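## Task

Using the reel held in the right gripper, whose cable already has one end attached, take the cable one complete loop around the reel's hub, keeping it within roughly one cable diameter of the hub along almost the entire loop. Declare completion only while the right gripper keeps the reel lifted and still, with the reel's weight carried by the grippers alone, and it must not drop when the other arm withdraws. Apart from that required hold, nothing counts if it stays in place only because the robot is holding it at the end.

## Robot and tools

Robot: two arms, left_arm and right_arm, each ending in a parallel gripper. One gripper starts holding a reel (left in the first task, right in the second); the free arm does the winding. Small disturbances may occasionally nudge loose objects. Knocking anything off the table is a failure, and drops, slams, hard impacts, heavy pushing and arm-on-arm collisions are penalised or can end the scene.

Frame: a single scene frame for both arms. Origin on the tabletop midway between the arms, +z up, +x outward over the table, left_arm on the +y side. The arm names do not indicate image left/right. Positions are in metres; orientations are quaternions written w first (qw, qx, qy, qz). Gripper axes: fingers point along the gripper's +z, and they open and close along its y. The reported end_effector_position sits between the finger pads, about 1 cm short of the tips. Reported hand positions may be slightly wrong, more so at long reach.

Row layout (used by every motion command): one flat list of 16 numbers covering both arms, even when only one moves: left x, y, z, qw, qx, qy, qz, opening, then right x, y, z, qw, qx, qy, qz, opening. x, y, z and the quaternion are an absolute pose goal for that gripper in the scene frame, not an offset. Opening runs from -1 (closed) to +1 (fully open, 0.094 m). To keep an arm still, resend its full pose from the latest result plus the wanted opening; to keep a gripper's orientation fixed, repeat the same quaternion rather than copying a possibly drifted reading.

execute_actions(actions): a list of up to 15 actions; each action is a table of up to 15 rows, one row per control step of 1/30 s. If a table is shorter than 15 rows its final row is repeated to fill the 15 steps. An empty list returns the current state and images. An action is rejected for both arms if any target lies more than 0.6 m from that gripper's current position along any of the gripper's own axes; a malformed action, or a first action failing that check, rejects the whole call.

move(target, speed, blocking): target is one 16-number row (absolute poses). Both grippers travel straight toward their poses and arrive together, taking 0.5 to 10 s; longer paths are cut at 10 s. speed is path top speed in m/s, 0.002 to 0.5 (default 0.25), with turning capped at twice that in rad/s. Rotation takes the shorter direction. Paths ignore obstacles and the other arm; grippers lag, wander, and may overshoot speed when an arm is nearly extended. Faster contact hits harder, and a target deeper past contact pushes harder. The opening is applied at the start. blocking=false returns after 0.5 s while motion continues; other motion commands are refused until a result shows the move ended, so use wait or stop first. The result adds a move: line giving the ending (done, off_target, moving, held, fault), active limits, and each gripper's distance from its pose. If only one arm is named, the other finished fine. held as ending means a check stopped that arm's final step; limits=paced means its pose was clipped; limits=held means some steps were blocked and the arm may then speed up sharply.

wait(seconds): 0 to 10 s, arms keep their last command; a running move carries on and the wait ends early when it does. stop(): brakes a running move (needs stopping distance; fingers keep moving). zoom_image(camera, region): enlarges [x0, y0, x1, y1] pixels (max 504 by 504) from the latest image of cam_high, cam_low, cam_left_wrist or cam_right_wrist, all 504x504. finished_scene(scene): ends the current scene by its number, irreversibly; the task must already be satisfied and remain so. Replying with no tool call ends everything.

Control behaviour: each step, the commanded pose is limited to 70 mm and 16 degrees from the measured pose, then solved by damped inverse kinematics, favouring position over orientation. Far goals need several actions; after an action the arm only goes as far as its last clipped pose. Joint friction can leave the gripper up to about 31 mm off, and smaller commands may not move it. Elbows never fully straighten. Hand target lines show what each controller is currently driving toward. A pose unreachable line means the clearance check altered or blocked that arm's command. Joint ranges (rad): waist -2.618 to 3.054, shoulder 0 to 3.142, elbow 0 to 3.142, wrist pitch -1.571 to 1.571, wrist yaw -1.571 to 1.571, wrist roll -2.094 to 2.094.

Gripping: grip_measured is the finger opening on the command scale (the last Joint positions value is metres). Readings may be off by about 1 mm per gripper. To hold something, command about 0.03 below grip_measured for a firm grip, less for a lighter one. Pad force tops out near 50 to 62 N, weaker on parts under about 2 mm thick, with a brief spike at first contact. An arm blocked by an object tends to keep pressing until re-commanded.

Results: state line left_arm: … | right_arm: … with pose per gripper, joint positions, joint torques (drive output, offset and noisy, nonzero in free air), step readings of end_effector_position with HELD markers for clipped steps, camera images, and any FAULT or MOTOR HOT lines. Camera calibration (intrinsics K, distortion D, T_world_to_cam) is supplied and is approximate; changes are listed when they occur.

Heat: holding loads warms motors. MOTOR HOT appears from 75 °C; at 90 °C that arm halts for 10 s (OVER-TEMPERATURE FAULT); at 100 °C it goes limp and falls. Avoid needless holding forces. Smooth, efficient, quick motion is preferred.

Each tool is called in YAML: its name, and indented under it one key for each argument.

## Session

execute_actions:
  actions: []

Scene clock: 0.00 s.
left_arm: end_effector_position=(+0.3793, +0.3624, +0.4687) grip_measured=+1.000 end_effector_quat_wxyz=(+0.790, -0.142, +0.594, -0.054) | right_arm: end_effector_position=(+0.3020, -0.0844, +0.4280) grip_measured=-0.963 end_effector_quat_wxyz=(+0.467, -0.317, +0.808, +0.169)
Joint positions: left_arm=[-0.017  1.112  1.094  0.282 -0.229 -0.241  0.094] | right_arm=[ 0.647  1.446  1.986 -1.075  0.091  0.028  0.002]
Joint velocities: left_arm=[ 0.017 -0.002  0.012 -0.037  0.007 -0.022  0.   ] | right_arm=[ 0.012 -0.007  0.012  0.022  0.066 -0.022  0.001]
Joint torques (N m, as the arm reports them, + toward a larger angle): no reading
Motor temperatures (°C, as the motors report them): left_arm=[24 29 25 27 25 24] | right_arm=[25 29 27 32 23 23]
Hand target (left_arm): +0.379, +0.362, +0.469; +0.790, -0.142, +0.594, -0.054
Hand target (right_arm): +0.306, -0.080, +0.437; +0.484, -0.312, +0.798, +0.178
camera_calibration (this result's frames):
cam_left_wrist: T_world_to_cam=[[0.110483, -0.991841, -0.063593, 0.342029], [-0.0739085, 0.0556084, -0.995713, 0.524576], [0.991126, 0.11471, -0.0671617, -0.283394], [0, 0, 0, 1]] pos_world=[0.281861, 0.342575, 0.525045]
cam_right_wrist: T_world_to_cam=[[0.595625, -0.8029, 0.0241353, -0.264398], [-0.737658, -0.558624, -0.379209, 0.379768], [0.317949, 0.208063, -0.924996, 0.41546], [0, 0, 0, 1]] pos_world=[0.305526, -0.0865794, 0.534692]

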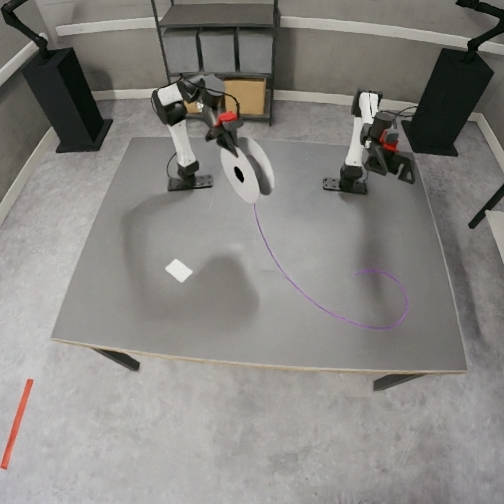

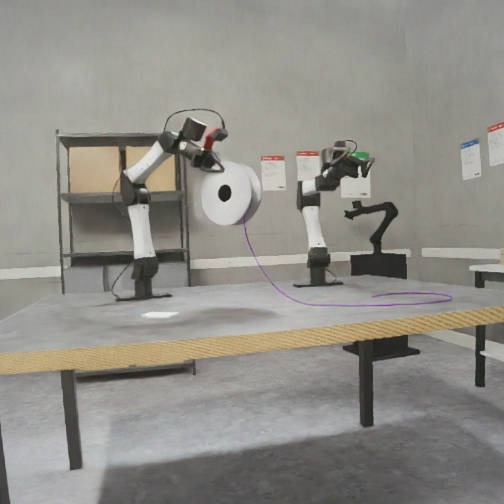

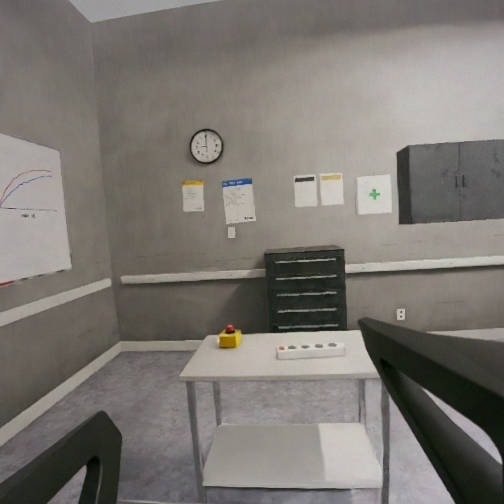

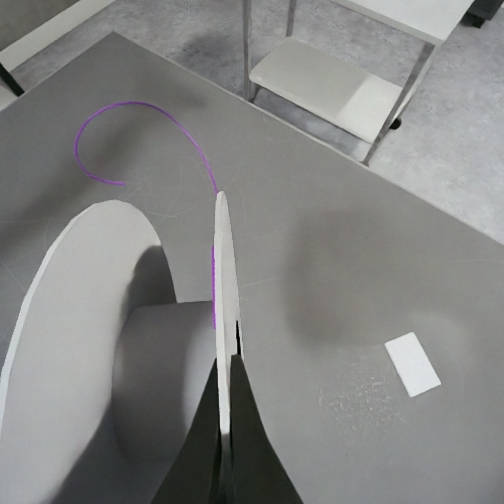

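move:
  target: [0.30,0.10,0.10,0.5,0.5,0.5,-0.5,1, 0.25,-0.08,0.46,0.531,-0.044,0.846,0.014,-1]
  speed: 0.2

Scene clock: 8.23 s.
left_arm: end_effector_position=(+0.3061, +0.1042, +0.0989) grip_measured=+1.000 end_effector_quat_wxyz=(+0.508, +0.492, +0.502, -0.498) | right_arm: end_effector_position=(+0.2503, -0.0797, +0.4555) grip_measured=-0.963 end_effector_quat_wxyz=(+0.545, -0.068, +0.835, +0.043)
Joint positions: left_arm=[-0.184  2.154  0.653  1.545  1.314 -0.044  0.094] | right_arm=[ 1.152  1.719  2.431 -1.561  1.005  0.761  0.002]
Joint velocities: left_arm=[-0.012 -0.027 -0.007  0.066 -0.007 -0.066  0.   ] | right_arm=[-0.002 -0.017 -0.012  0.007  0.007 -0.081  0.   ]
Joint torques (N m, as the arm reports them, + toward a larger angle): left_arm=[-1.25 -8.22  5.37  1.24  0.11  0.15] | right_arm=[ 0.66 -5.76  4.67  1.38  0.8   0.19]
Motor temperatures (°C, as the motors report them): left_arm=[24 29 26 29 25 24] | right_arm=[25 29 28 34 23 23]
Hand target (left_arm): +0.308, +0.100, +0.096; +0.502, +0.498, +0.498, -0.502
Hand target (right_arm): +0.249, -0.081, +0.460; +0.554, -0.060, +0.829, +0.042
Off the commanded pose (left_arm): 0.007 m, 1 deg.
Off the commanded pose (right_arm): 0.005 m, 5 deg.
joint sent to its limit (right arm) — the command would take joint 4 (wrist pitch) past its lower limit, so that joint was sent only as far as its limit.
move: off_target (right_arm)
camera_calibration (this result's frames):
cam_left_wrist: T_world_to_cam=[[-0.938533, 0.0477834, -0.341865, 0.310799], [0.339196, 0.311398, -0.887681, 0.00149518], [0.0640395, -0.949078, -0.308465, 0.212482], [0, 0, 0, 1]] pos_world=[0.277581, 0.186345, 0.173122]
cam_right_wrist: T_world_to_cam=[[0.0641363, -0.99792, -0.00651881, -0.0991343], [-0.873529, -0.0529808, -0.48388, 0.476661], [0.482528, 0.0367286, -0.87511, 0.378773], [0, 0, 0, 1]] pos_world=[0.239967, -0.087586, 0.561468]

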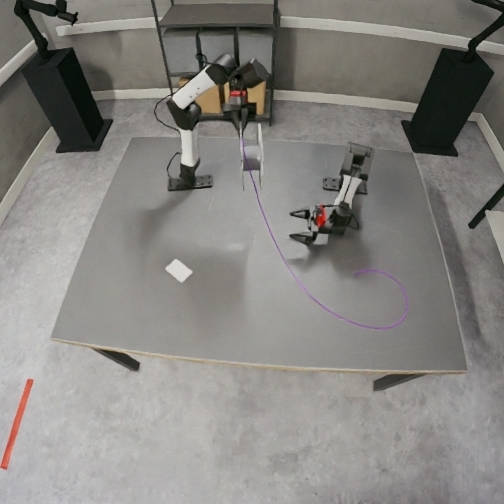

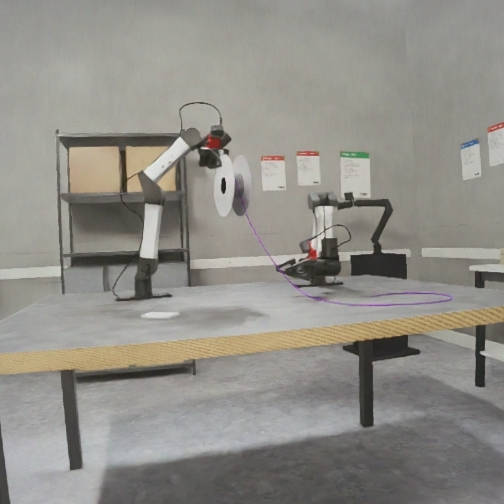

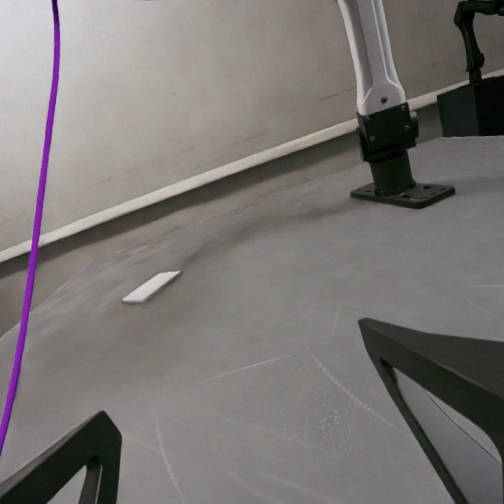

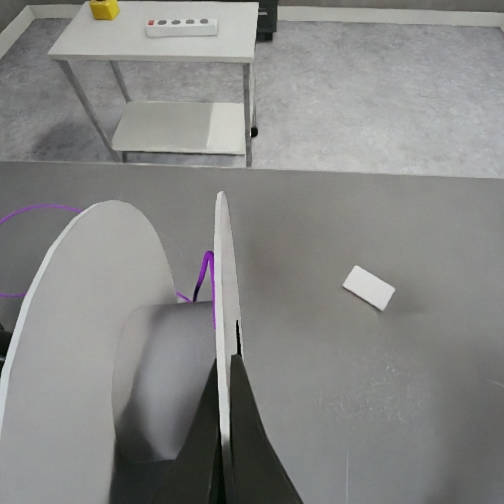

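move:
  target: [0.46,0.17,0.10,0.5,0.5,0.5,-0.5,1, 0.25,-0.08,0.46,0.531,-0.044,0.846,0.014,-1]
  speed: 0.2

Scene clock: 11.93 s.
left_arm: end_effector_position=(+0.4553, +0.1729, +0.1070) grip_measured=+1.000 end_effector_quat_wxyz=(+0.511, +0.503, +0.494, -0.491) | right_arm: end_effector_position=(+0.2506, -0.0803, +0.4560) grip_measured=-0.963 end_effector_quat_wxyz=(+0.546, -0.067, +0.834, +0.042)
Joint positions: left_arm=[ 0.041  2.442  1.337  1.303  1.548 -0.17   0.094] | right_arm=[ 1.152  1.719  2.431 -1.561  1.01   0.762  0.002]
Joint velocities: left_arm=[ 0.012 -0.007  0.002  0.051 -0.066  0.007  0.   ] | right_arm=[ 0.007 -0.012 -0.007  0.007  0.051  0.007 -0.001]
Joint torques (N m, as the arm reports them, + toward a larger angle): left_arm=[ -0.37 -11.98   7.25   1.03   0.06  -0.03] | right_arm=[ 0.55 -5.44  4.87  1.37  0.79  0.17]
Motor temperatures (°C, as the motors report them): left_arm=[24 30 27 29 25 24] | right_arm=[25 29 28 34 23 23]
Hand target (left_arm): +0.458, +0.174, +0.102; +0.501, +0.500, +0.499, -0.500
Hand target (right_arm): +0.250, -0.080, +0.460; +0.555, -0.059, +0.829, +0.040
Off the commanded pose (left_arm): 0.009 m, 2 deg.
Off the commanded pose (right_arm): 0.004 m, 5 deg.
joint sent to its limit (right arm) — the command would take joint 4 (wrist pitch) past its lower limit, so that joint was sent only as far as its limit.
move: off_target (right_arm)
camera_calibration (this result's frames):
cam_left_wrist: T_world_to_cam=[[-0.92769, 0.0588597, -0.368682, 0.446268], [0.367747, 0.314506, -0.875127, -0.0781962], [0.0644431, -0.947429, -0.31341, 0.270708], [0, 0, 0, 1]] pos_world=[0.425309, 0.254803, 0.180942]
cam_right_wrist: T_world_to_cam=[[0.0608328, -0.998129, -0.00619899, -0.0990103], [-0.872134, -0.0501311, -0.486693, 0.478303], [0.485471, 0.0350132, -0.873551, 0.377496], [0, 0, 0, 1]] pos_world=[0.239904, -0.0880645, 0.561935]

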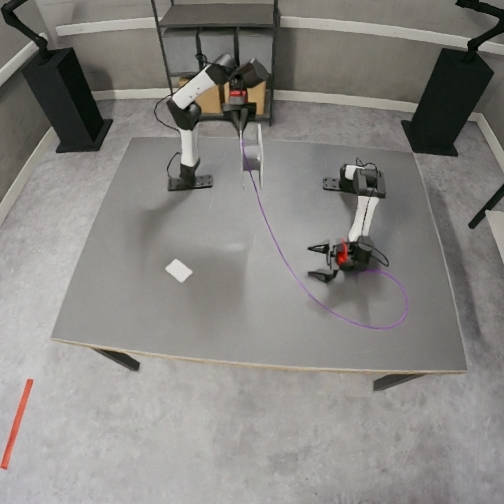

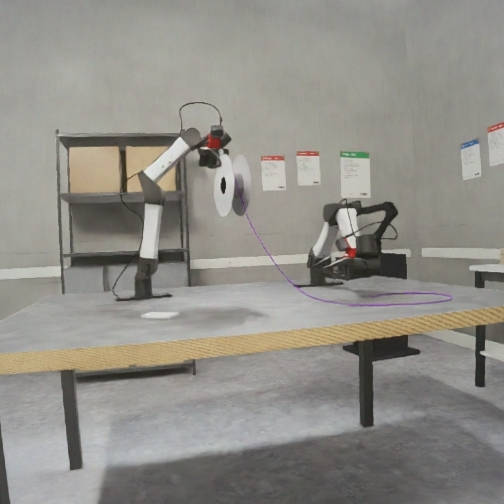

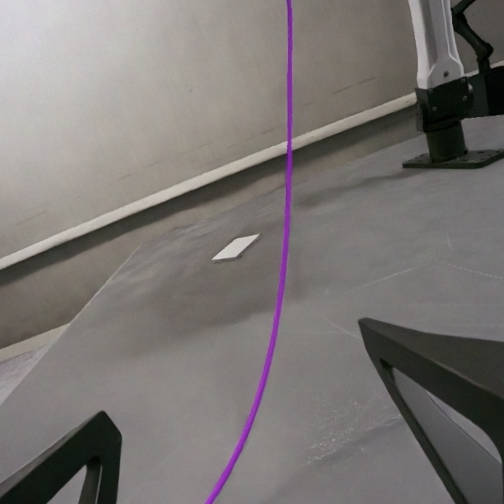

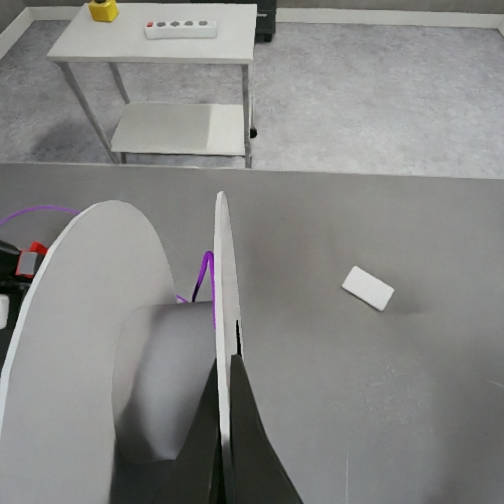

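move:
  target: [0.46,0.05,0.10,0.5,0.5,0.5,-0.5,1, 0.25,-0.08,0.46,0.531,-0.044,0.846,0.014,-1]
  speed: 0.15

move:
  target: [0.46,0.05,0.10,0.5,0.5,0.5,-0.5,-1, 0.25,-0.08,0.46,0.531,-0.044,0.846,0.014,-1]

Scene clock: 15.33 s.
left_arm: end_effector_position=(+0.4548, +0.0501, +0.1073) grip_measured=+1.000 end_effector_quat_wxyz=(+0.501, +0.503, +0.491, -0.504) | right_arm: end_effector_position=(+0.2506, -0.0803, +0.4560) grip_measured=-0.963 end_effector_quat_wxyz=(+0.546, -0.067, +0.834, +0.042)
Joint positions: left_arm=[-0.218  2.463  1.447  1.058  1.314 -0.03   0.094] | right_arm=[ 1.152  1.719  2.431 -1.561  1.01   0.762  0.002]
Joint velocities: left_arm=[-0.007 -0.012  0.007 -0.007 -0.037 -0.022  0.   ] | right_arm=[-0.012  0.007  0.002  0.051  0.051 -0.037  0.   ]
Joint torques (N m, as the arm reports them, + toward a larger angle): left_arm=[ -0.43 -12.7    7.9    1.24  -0.12   0.18] | right_arm=[ 0.53 -5.44  4.9   1.37  0.8   0.17]
Motor temperatures (°C, as the motors report them): left_arm=[24 31 27 29 25 24] | right_arm=[25 30 28 34 23 23]
Hand target (left_arm): +0.461, +0.050, +0.101; +0.501, +0.499, +0.499, -0.502
Hand target (right_arm): +0.250, -0.080, +0.460; +0.555, -0.059, +0.829, +0.040
Off the commanded pose (left_arm): 0.009 m, 1 deg.
Off the commanded pose (right_arm): 0.004 m, 5 deg.
joint sent to its limit (right arm) — the command would take joint 4 (wrist pitch) past its lower limit, so that joint was sent only as far as its limit.
move: off_target (right_arm)
camera_calibration (this result's frames):
cam_left_wrist: T_world_to_cam=[[-0.932612, 0.080021, -0.351897, 0.452525], [0.35919, 0.300098, -0.883699, -0.0336278], [0.0348892, -0.950546, -0.308618, 0.167511], [0, 0, 0, 1]] pos_world=[0.428265, 0.133107, 0.181222]
cam_right_wrist: T_world_to_cam=[[0.0608328, -0.998129, -0.00619899, -0.0990103], [-0.872134, -0.0501311, -0.486693, 0.478303], [0.485471, 0.0350132, -0.873551, 0.377496], [0, 0, 0, 1]] pos_world=[0.239904, -0.0880645, 0.561935]

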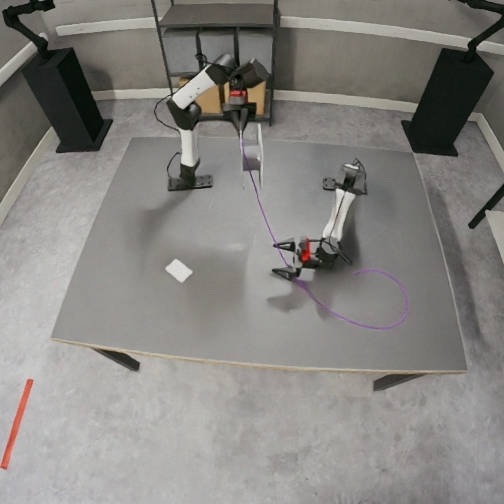

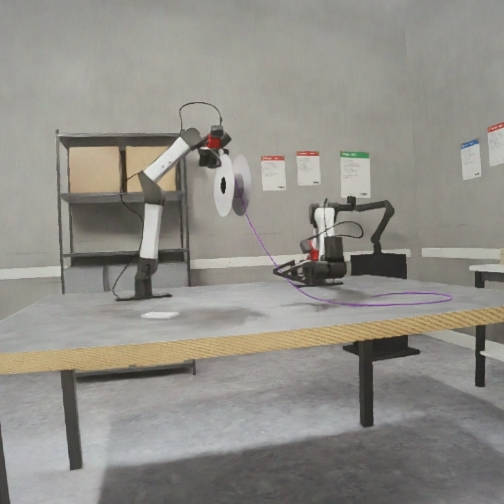

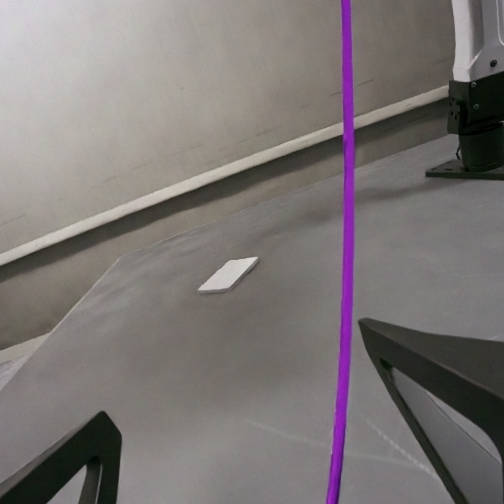

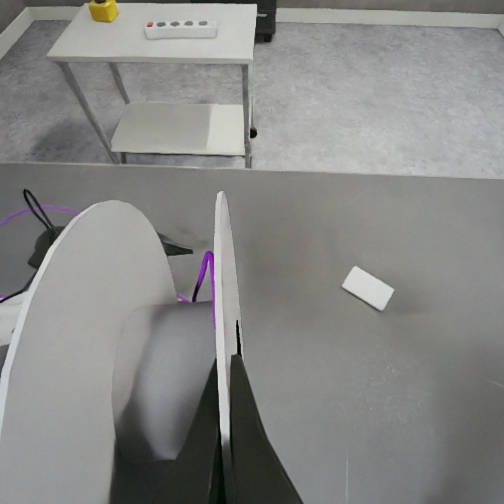

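Scene clock: 16.03 s.
left_arm: end_effector_position=(+0.4550, +0.0501, +0.1058) grip_measured=-0.965 end_effector_quat_wxyz=(+0.502, +0.505, +0.492, -0.502) | right_arm: end_effector_position=(+0.2506, -0.0802, +0.4559) grip_measured=-0.963 end_effector_quat_wxyz=(+0.546, -0.067, +0.834, +0.042)
Joint positions: left_arm=[-0.218  2.463  1.447  1.046  1.313 -0.015  0.002] | right_arm=[ 1.152  1.719  2.431 -1.561  1.009  0.762  0.002]
Joint velocities: left_arm=[ 0.017 -0.002 -0.017 -0.095 -0.022 -0.022 -0.001] | right_arm=[-0.012 -0.007 -0.017 -0.051  0.037 -0.037 -0.001]
Joint torques (N m, as the arm reports them, + toward a larger angle): left_arm=[ -0.37 -13.36   7.18   1.23  -0.1    0.15] | right_arm=[ 0.51 -5.44  4.9   1.36  0.81  0.18]
Motor temperatures (°C, as the motors report them): left_arm=[24 32 27 29 25 24] | right_arm=[25 30 28 34 23 23]
Hand target (left_arm): +0.460, +0.050, +0.100; +0.500, +0.500, +0.500, -0.500
Hand target (right_arm): +0.250, -0.080, +0.460; +0.556, -0.059, +0.828, +0.040
Off the commanded pose (left_arm): 0.008 m, 1 deg.
Off the commanded pose (right_arm): 0.004 m, 5 deg.
joint sent to its limit (right arm) — the command would take joint 4 (wrist pitch) past its lower limit, so that joint was sent only as far as its limit.
move: off_target (right_arm)
camera_calibration (this result's frames):
cam_left_wrist: T_world_to_cam=[[-0.931748, 0.0799334, -0.354197, 0.452092], [0.36122, 0.303317, -0.88177, -0.0363033], [0.0369513, -0.949531, -0.311489, 0.166346], [0, 0, 0, 1]] pos_world=[0.428203, 0.132825, 0.179934]
cam_right_wrist: T_world_to_cam=[[0.0613325, -0.998097, -0.0063675, -0.098966], [-0.872379, -0.0505053, -0.486214, 0.478036], [0.484967, 0.0353756, -0.873816, 0.377721], [0, 0, 0, 1]] pos_world=[0.239916, -0.0879965, 0.561856]

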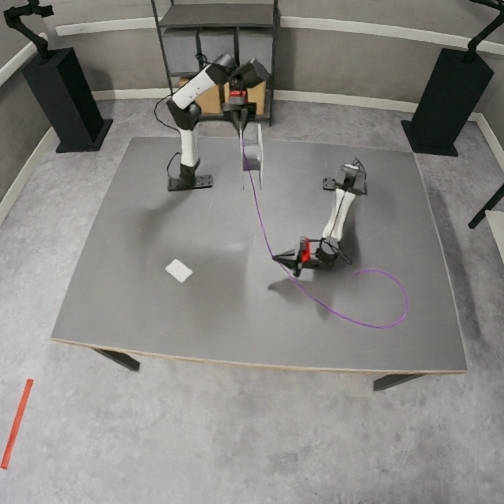

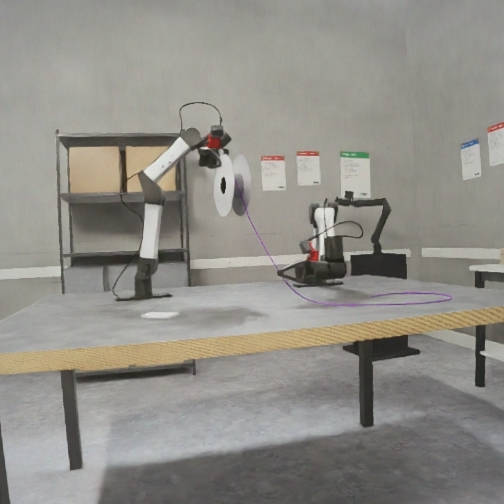

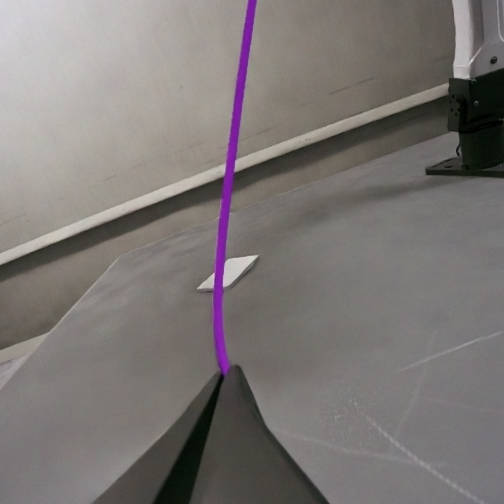

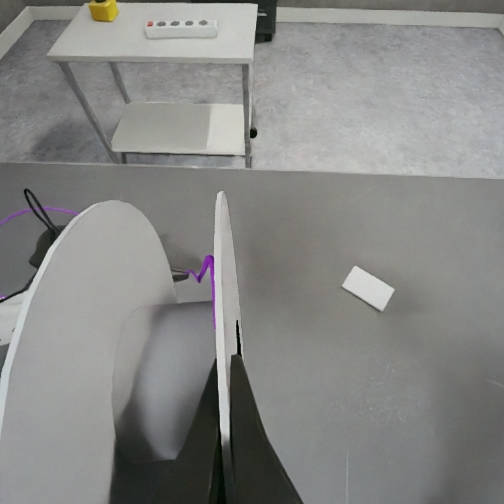

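move:
  target: [0.28,-0.04,0.15,0.5,0.5,0.5,-0.5,-1, 0.25,-0.08,0.40,0.531,-0.044,0.846,0.014,-1]
  speed: 0.15

move:
  target: [0.12,-0.02,0.30,0.5,0.5,0.5,-0.5,-1, 0.25,-0.08,0.40,0.531,-0.044,0.846,0.014,-1]
  speed: 0.12

move:
  target: [0.14,0.01,0.45,0.5,0.5,0.5,-0.5,-1, 0.25,-0.08,0.40,0.531,-0.044,0.846,0.014,-1]
  speed: 0.1

Scene clock: 25.03 s.
left_arm: end_effector_position=(+0.2849, -0.0475, +0.1536) grip_measured=-0.965 end_effector_quat_wxyz=(+0.500, +0.501, +0.495, -0.505) | right_arm: end_effector_position=(+0.2505, -0.0754, +0.3858) grip_measured=-0.963 end_effector_quat_wxyz=(+0.510, -0.068, +0.857, -0.010)
Joint positions: left_arm=[-0.606  2.038  0.894  1.159  0.923 -0.011  0.002] | right_arm=[ 1.152  1.655  2.085 -1.508  0.996  0.904  0.002]
Joint velocities: left_arm=[-0.017  0.002 -0.017  0.022 -0.066  0.037  0.   ] | right_arm=[ 0.002  0.007 -0.002  0.037 -0.051 -0.022  0.001]
Joint torques (N m, as the arm reports them, + toward a larger angle): left_arm=[ -0.62 -11.6    3.76   1.73  -0.11   0.12] | right_arm=[ 0.3  -9.    4.18  1.49  0.87  0.17]
Motor temperatures (°C, as the motors report them): left_arm=[24 35 28 29 25 24] | right_arm=[25 30 29 34 23 23]
Hand target (left_arm): +0.281, -0.044, +0.150; +0.500, +0.499, +0.500, -0.501
Hand target (right_arm): +0.250, -0.080, +0.400; +0.530, -0.044, +0.847, +0.014
Off the commanded pose (left_arm): 0.010 m, 1 deg.
Off the commanded pose (right_arm): 0.015 m, 5 deg.
move: off_target (right_arm)
camera_calibration (this result's frames):
cam_left_wrist: T_world_to_cam=[[-0.936055, 0.0777602, -0.343153, 0.317744], [0.350107, 0.302883, -0.88639, 0.100802], [0.0350096, -0.94985, -0.31074, 0.095308], [0, 0, 0, 1]] pos_world=[0.258797, 0.0352893, 0.228]
cam_right_wrist: T_world_to_cam=[[0.00914705, -0.996448, 0.0837091, -0.116151], [-0.910179, -0.0429646, -0.411981, 0.425527], [0.414114, -0.0724219, -0.907339, 0.338871], [0, 0, 0, 1]] pos_world=[0.248037, -0.072914, 0.492503]

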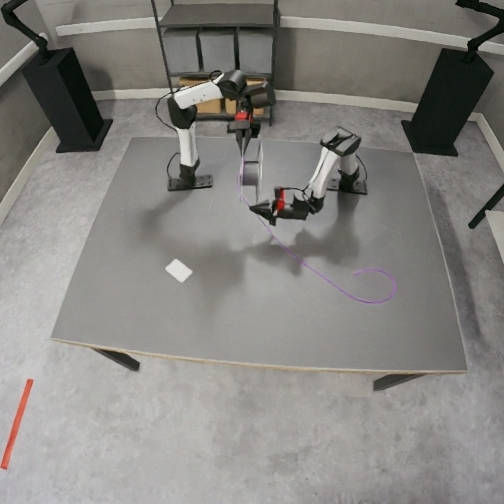

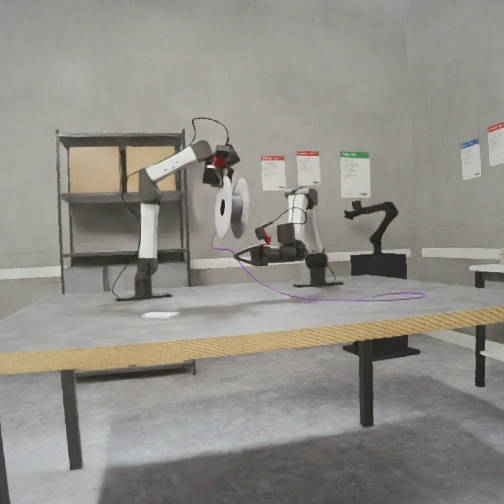

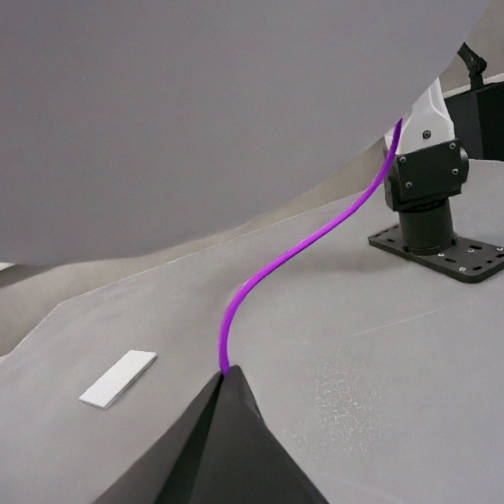

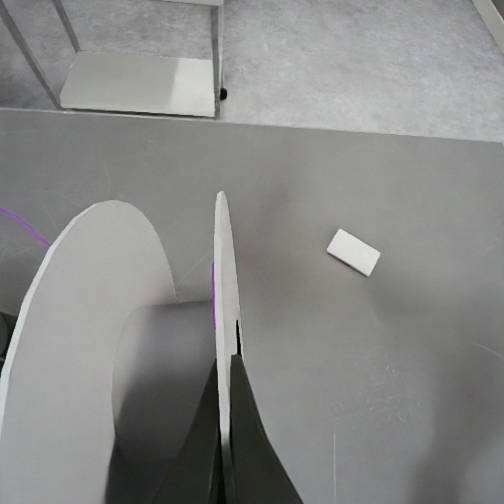

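Scene clock: 27.53 s.
left_arm: end_effector_position=(+0.1194, -0.0208, +0.2986) grip_measured=-0.965 end_effector_quat_wxyz=(+0.499, +0.497, +0.500, -0.504) | right_arm: end_effector_position=(+0.2510, -0.0766, +0.3866) grip_measured=-0.963 end_effector_quat_wxyz=(+0.513, -0.065, +0.856, -0.012)
Joint positions: left_arm=[-0.959  1.164  0.688  0.482  0.559 -0.011  0.002] | right_arm=[ 1.152  1.655  2.085 -1.511  1.005  0.909  0.002]
Joint velocities: left_arm=[ 0.017  0.002 -0.012  0.022  0.022 -0.022  0.   ] | right_arm=[ 0.002 -0.002  0.017  0.007 -0.007 -0.051  0.   ]
Joint torques (N m, as the arm reports them, + toward a larger angle): left_arm=[-1.34 -5.16  8.94  1.65 -0.08  0.14] | right_arm=[ 0.37 -8.96  4.29  1.48  0.82  0.18]
Motor temperatures (°C, as the motors report them): left_arm=[24 35 28 30 25 24] | right_arm=[25 31 29 34 23 23]
Hand target (left_arm): +0.117, -0.021, +0.301; +0.500, +0.499, +0.500, -0.501
Hand target (right_arm): +0.250, -0.081, +0.400; +0.530, -0.043, +0.847, +0.013
Off the commanded pose (left_arm): 0.002 m, 1 deg.
Off the commanded pose (right_arm): 0.014 m, 4 deg.
move: off_target (right_arm)
camera_calibration (this result's frames):
cam_left_wrist: T_world_to_cam=[[-0.939538, 0.0695893, -0.335299, 0.208433], [0.339875, 0.309215, -0.888184, 0.280955], [0.0418713, -0.948443, -0.314171, 0.171794], [0, 0, 0, 1]] pos_world=[0.0931479, 0.0615566, 0.3734]
cam_right_wrist: T_world_to_cam=[[0.00233105, -0.996424, 0.0844654, -0.116029], [-0.907888, -0.0375173, -0.41753, 0.42825], [0.419206, -0.0757118, -0.904729, 0.33676], [0, 0, 0, 1]] pos_world=[0.247902, -0.0740503, 0.493284]

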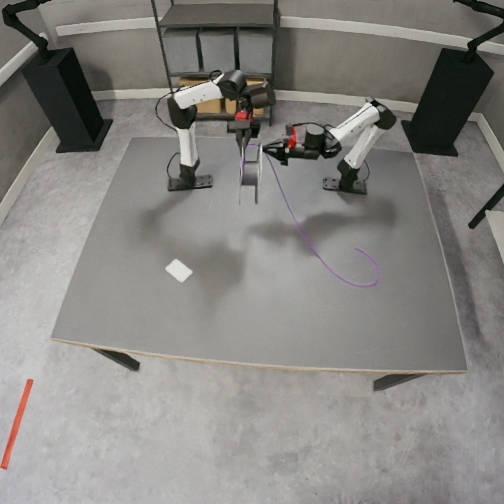

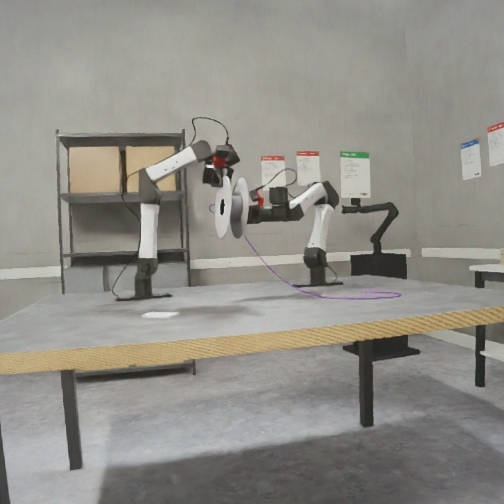

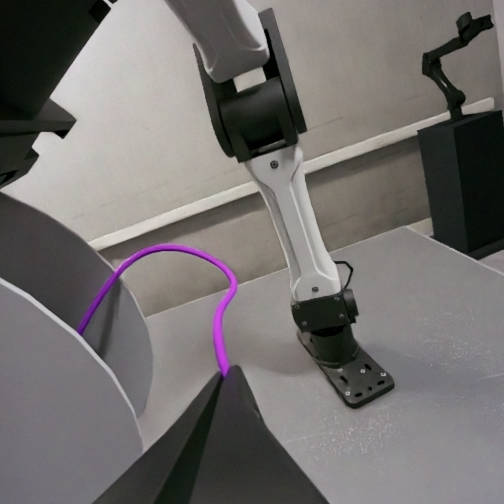

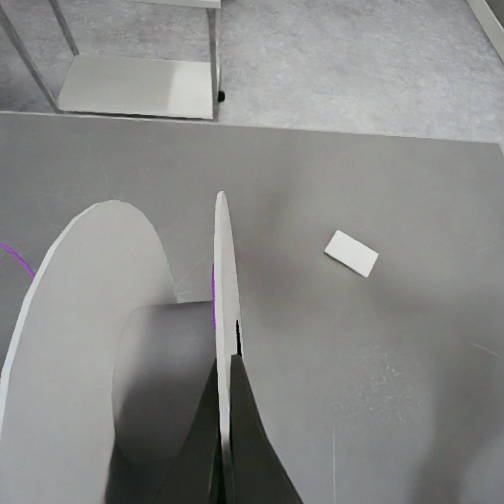

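Scene clock: 29.67 s.
left_arm: end_effector_position=(+0.1351, +0.0136, +0.4478) grip_measured=-0.965 end_effector_quat_wxyz=(+0.502, +0.496, +0.500, -0.502) | right_arm: end_effector_position=(+0.2506, -0.0755, +0.3860) grip_measured=-0.963 end_effector_quat_wxyz=(+0.511, -0.064, +0.857, -0.008)
Joint positions: left_arm=[-0.817  1.13   1.268 -0.127  0.696 -0.01   0.002] | right_arm=[ 1.152  1.655  2.085 -1.508  0.998  0.911  0.002]
Joint velocities: left_arm=[ 0.002  0.007  0.007 -0.066 -0.037 -0.007 -0.   ] | right_arm=[-0.012  0.002 -0.007  0.081 -0.095  0.007  0.   ]
Joint torques (N m, as the arm reports them, + toward a larger angle): left_arm=[ 0.21 -2.3   9.57  1.59  0.17  0.15] | right_arm=[ 0.37 -8.97  4.25  1.46  0.86  0.16]
Motor temperatures (°C, as the motors report them): left_arm=[24 35 28 30 25 24] | right_arm=[25 31 29 34 23 23]
Hand target (left_arm): +0.137, +0.013, +0.449; +0.500, +0.500, +0.500, -0.500
Hand target (right_arm): +0.250, -0.081, +0.400; +0.530, -0.043, +0.847, +0.013
Off the commanded pose (left_arm): 0.006 m, 1 deg.
Off the commanded pose (right_arm): 0.015 m, 4 deg.
move: off_target (right_arm)
camera_calibration (this result's frames):
cam_left_wrist: T_world_to_cam=[[-0.938424, 0.063201, -0.339655, 0.272644], [0.342036, 0.308524, -0.887595, 0.397033], [0.0486948, -0.949115, -0.311143, 0.2483], [0, 0, 0, 1]] pos_world=[0.107965, 0.0959395, 0.522266]
cam_right_wrist: T_world_to_cam=[[0.00487248, -0.996933, 0.0781112, -0.113145], [-0.90982, -0.0368345, -0.413366, 0.426657], [0.414975, -0.069053, -0.907209, 0.339009], [0, 0, 0, 1]] pos_world=[0.248052, -0.0736723, 0.492755]

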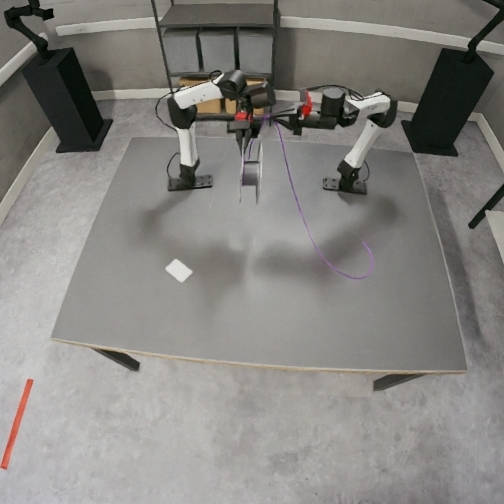

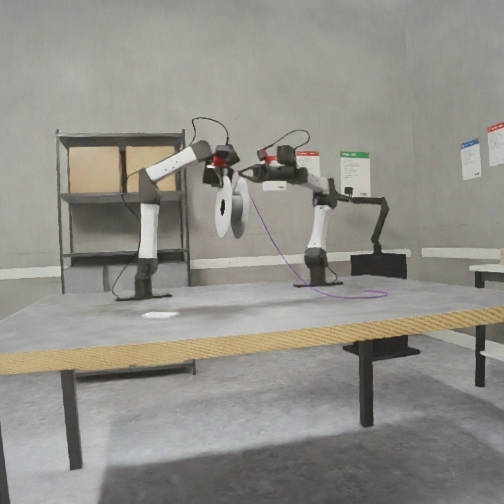

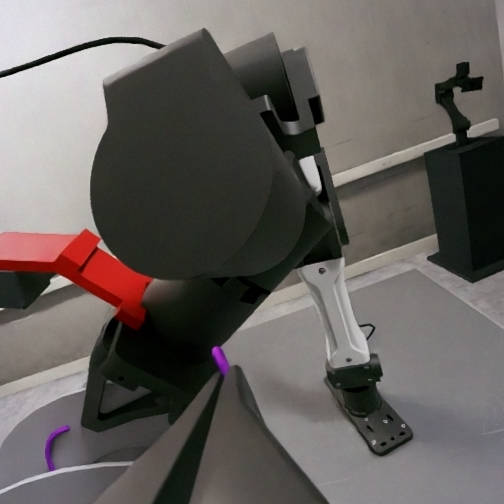

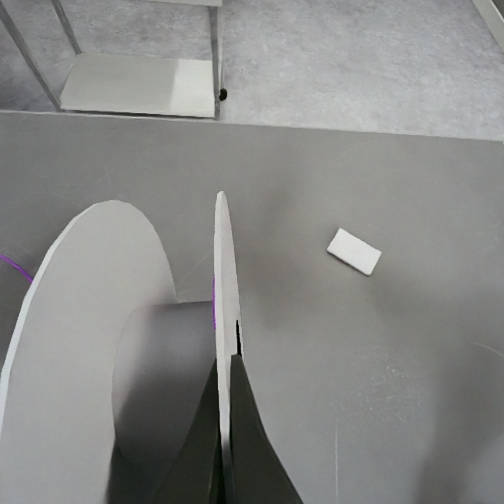

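move:
  target: [0.26,0.0,0.53,0.5,0.5,0.5,-0.5,-1, 0.25,-0.08,0.40,0.531,-0.044,0.846,0.014,-1]
  speed: 0.1

move:
  target: [0.42,-0.04,0.48,0.5,0.5,0.5,-0.5,-1, 0.25,-0.08,0.40,0.531,-0.044,0.846,0.014,-1]
  speed: 0.1

Scene clock: 35.83 s.
left_arm: end_effector_position=(+0.2569, -0.0018, +0.5152) grip_measured=-0.965 end_effector_quat_wxyz=(+0.479, +0.496, +0.518, -0.506) | right_arm: end_effector_position=(+0.2532, -0.0751, +0.3964) grip_measured=-0.963 end_effector_quat_wxyz=(+0.527, -0.044, +0.848, +0.009)
Joint positions: left_arm=[-0.549  1.645  2.027 -0.431  0.974 -0.008  0.002] | right_arm=[ 1.152  1.643  2.085 -1.464  1.024  0.915  0.002]
Joint velocities: left_arm=[-0.012 -0.007 -0.002  0.007  0.037 -0.11  -0.001] | right_arm=[ 0.002 -0.002 -0.007  0.007  0.007 -0.007 -0.001]
Joint torques (N m, as the arm reports them, + toward a larger angle): left_arm=[ 0.51 -7.4   9.47  1.81  0.12  0.14] | right_arm=[ 0.35 -7.99  4.05  1.18  0.61  0.06]
Motor temperatures (°C, as the motors report them): left_arm=[24 34 30 31 25 24] | right_arm=[25 32 29 34 24 23]
Hand target (left_arm): +0.258, +0.003, +0.529; +0.500, +0.500, +0.500, -0.499
Hand target (right_arm): +0.250, -0.080, +0.400; +0.531, -0.043, +0.846, +0.013
Off the commanded pose (left_arm): 0.015 m, 3 deg.
Off the commanded pose (right_arm): 0.007 m, 1 deg.
move: off_target (left_arm)
camera_calibration (this result's frames):
cam_left_wrist: T_world_to_cam=[[-0.952306, 0.0841857, -0.293303, 0.390539], [0.304197, 0.337652, -0.890761, 0.431396], [0.0240451, -0.937499, -0.347157, 0.273643], [0, 0, 0, 1]] pos_world=[0.234104, 0.0780004, 0.593814]
cam_right_wrist: T_world_to_cam=[[-0.0119221, -0.999593, 0.0259166, -0.0887963], [-0.895266, -0.000873564, -0.44553, 0.445034], [0.445372, -0.0285139, -0.894892, 0.337852], [0, 0, 0, 1]] pos_world=[0.246895, -0.0787379, 0.502919]

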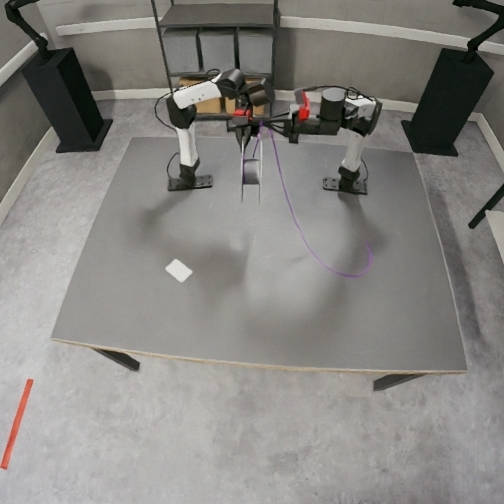

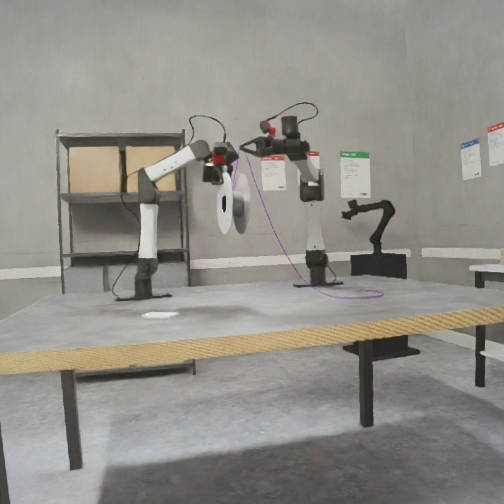

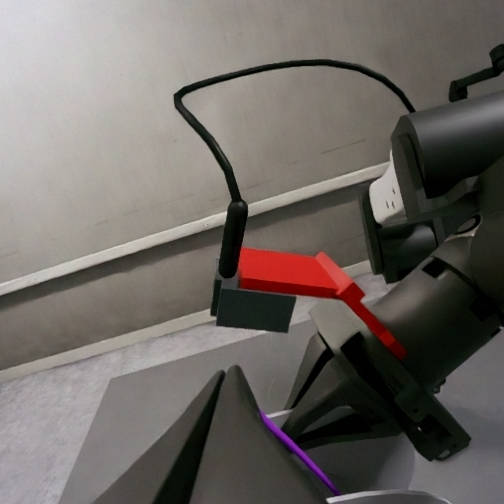

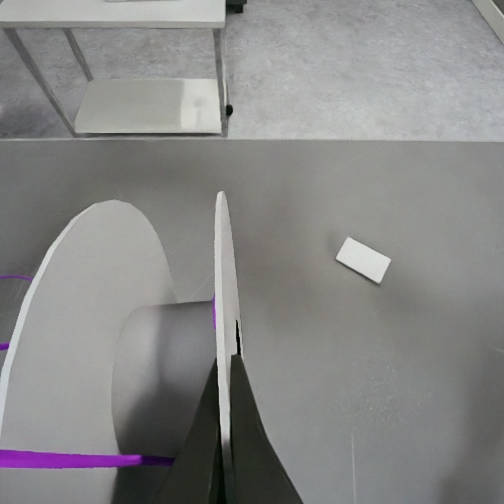

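Scene clock: 38.20 s.
left_arm: end_effector_position=(+0.3806, -0.0462, +0.4694) grip_measured=-0.965 end_effector_quat_wxyz=(+0.453, +0.523, +0.478, -0.541) | right_arm: end_effector_position=(+0.2617, -0.0821, +0.4104) grip_measured=-0.963 end_effector_quat_wxyz=(+0.562, -0.017, +0.827, -0.003)
Joint positions: left_arm=[-0.453  2.354  2.853 -0.508  1.198 -0.035  0.002] | right_arm=[ 1.145  1.643  2.085 -1.436  1.115  0.919  0.002]
Joint velocities: left_arm=[ 0.002  0.007  0.007  0.022 -0.125 -0.037 -0.001] | right_arm=[-0.002 -0.007  0.002  0.022 -0.022  0.066 -0.   ]
Joint torques (N m, as the arm reports them, + toward a larger angle): left_arm=[  3.04 -12.33   8.53   1.85  -1.09  -0.05] | right_arm=[ 1.01 -8.01  4.15  0.92 -0.32  0.01]
Motor temperatures (°C, as the motors report them): left_arm=[24 34 30 31 25 24] | right_arm=[25 32 29 34 24 23]
Hand target (left_arm): +0.415, -0.032, +0.477; +0.508, +0.492, +0.497, -0.503
Hand target (right_arm): +0.250, -0.080, +0.401; +0.532, -0.044, +0.846, +0.013
Off the commanded pose (left_arm): 0.041 m, 8 deg.
Off the commanded pose (right_arm): 0.016 m, 6 deg.
elbow stopped short (left arm): the move would have taken joint 3 (elbow) straighter than the controller allows; a more bent joint 3 avoids this.
move: off_target (left_arm, right_arm)
camera_calibration (this result's frames):
cam_left_wrist: T_world_to_cam=[[-0.93306, 0.196938, -0.301024, 0.500144], [0.347156, 0.273733, -0.896969, 0.351534], [-0.0942474, -0.941427, -0.323778, 0.247019], [0, 0, 0, 1]] pos_world=[0.367908, 0.0378267, 0.54585]
cam_right_wrist: T_world_to_cam=[[-0.0710074, -0.997421, 0.010453, -0.0740457], [-0.854451, 0.0554156, -0.516568, 0.481986], [0.514657, -0.0456118, -0.856182, 0.310939], [0, 0, 0, 1]] pos_world=[0.246549, -0.0863818, 0.515973]

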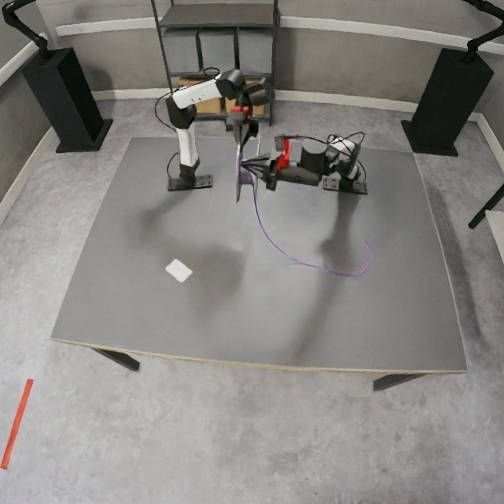

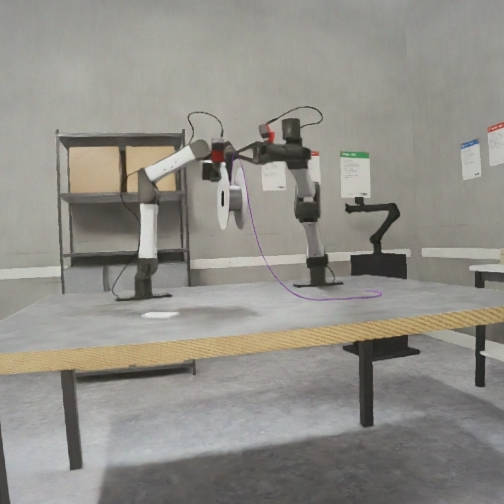

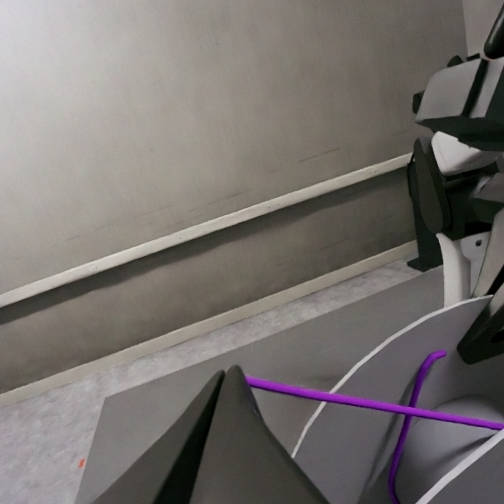

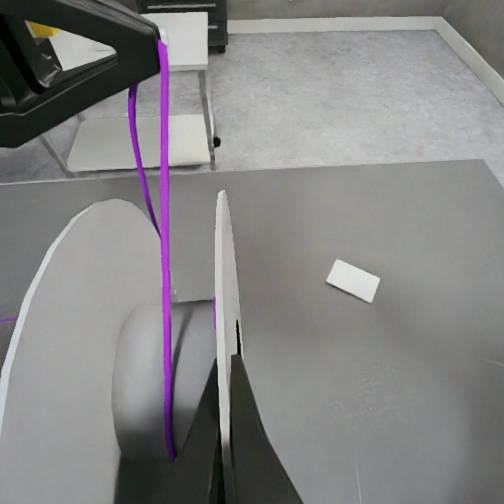

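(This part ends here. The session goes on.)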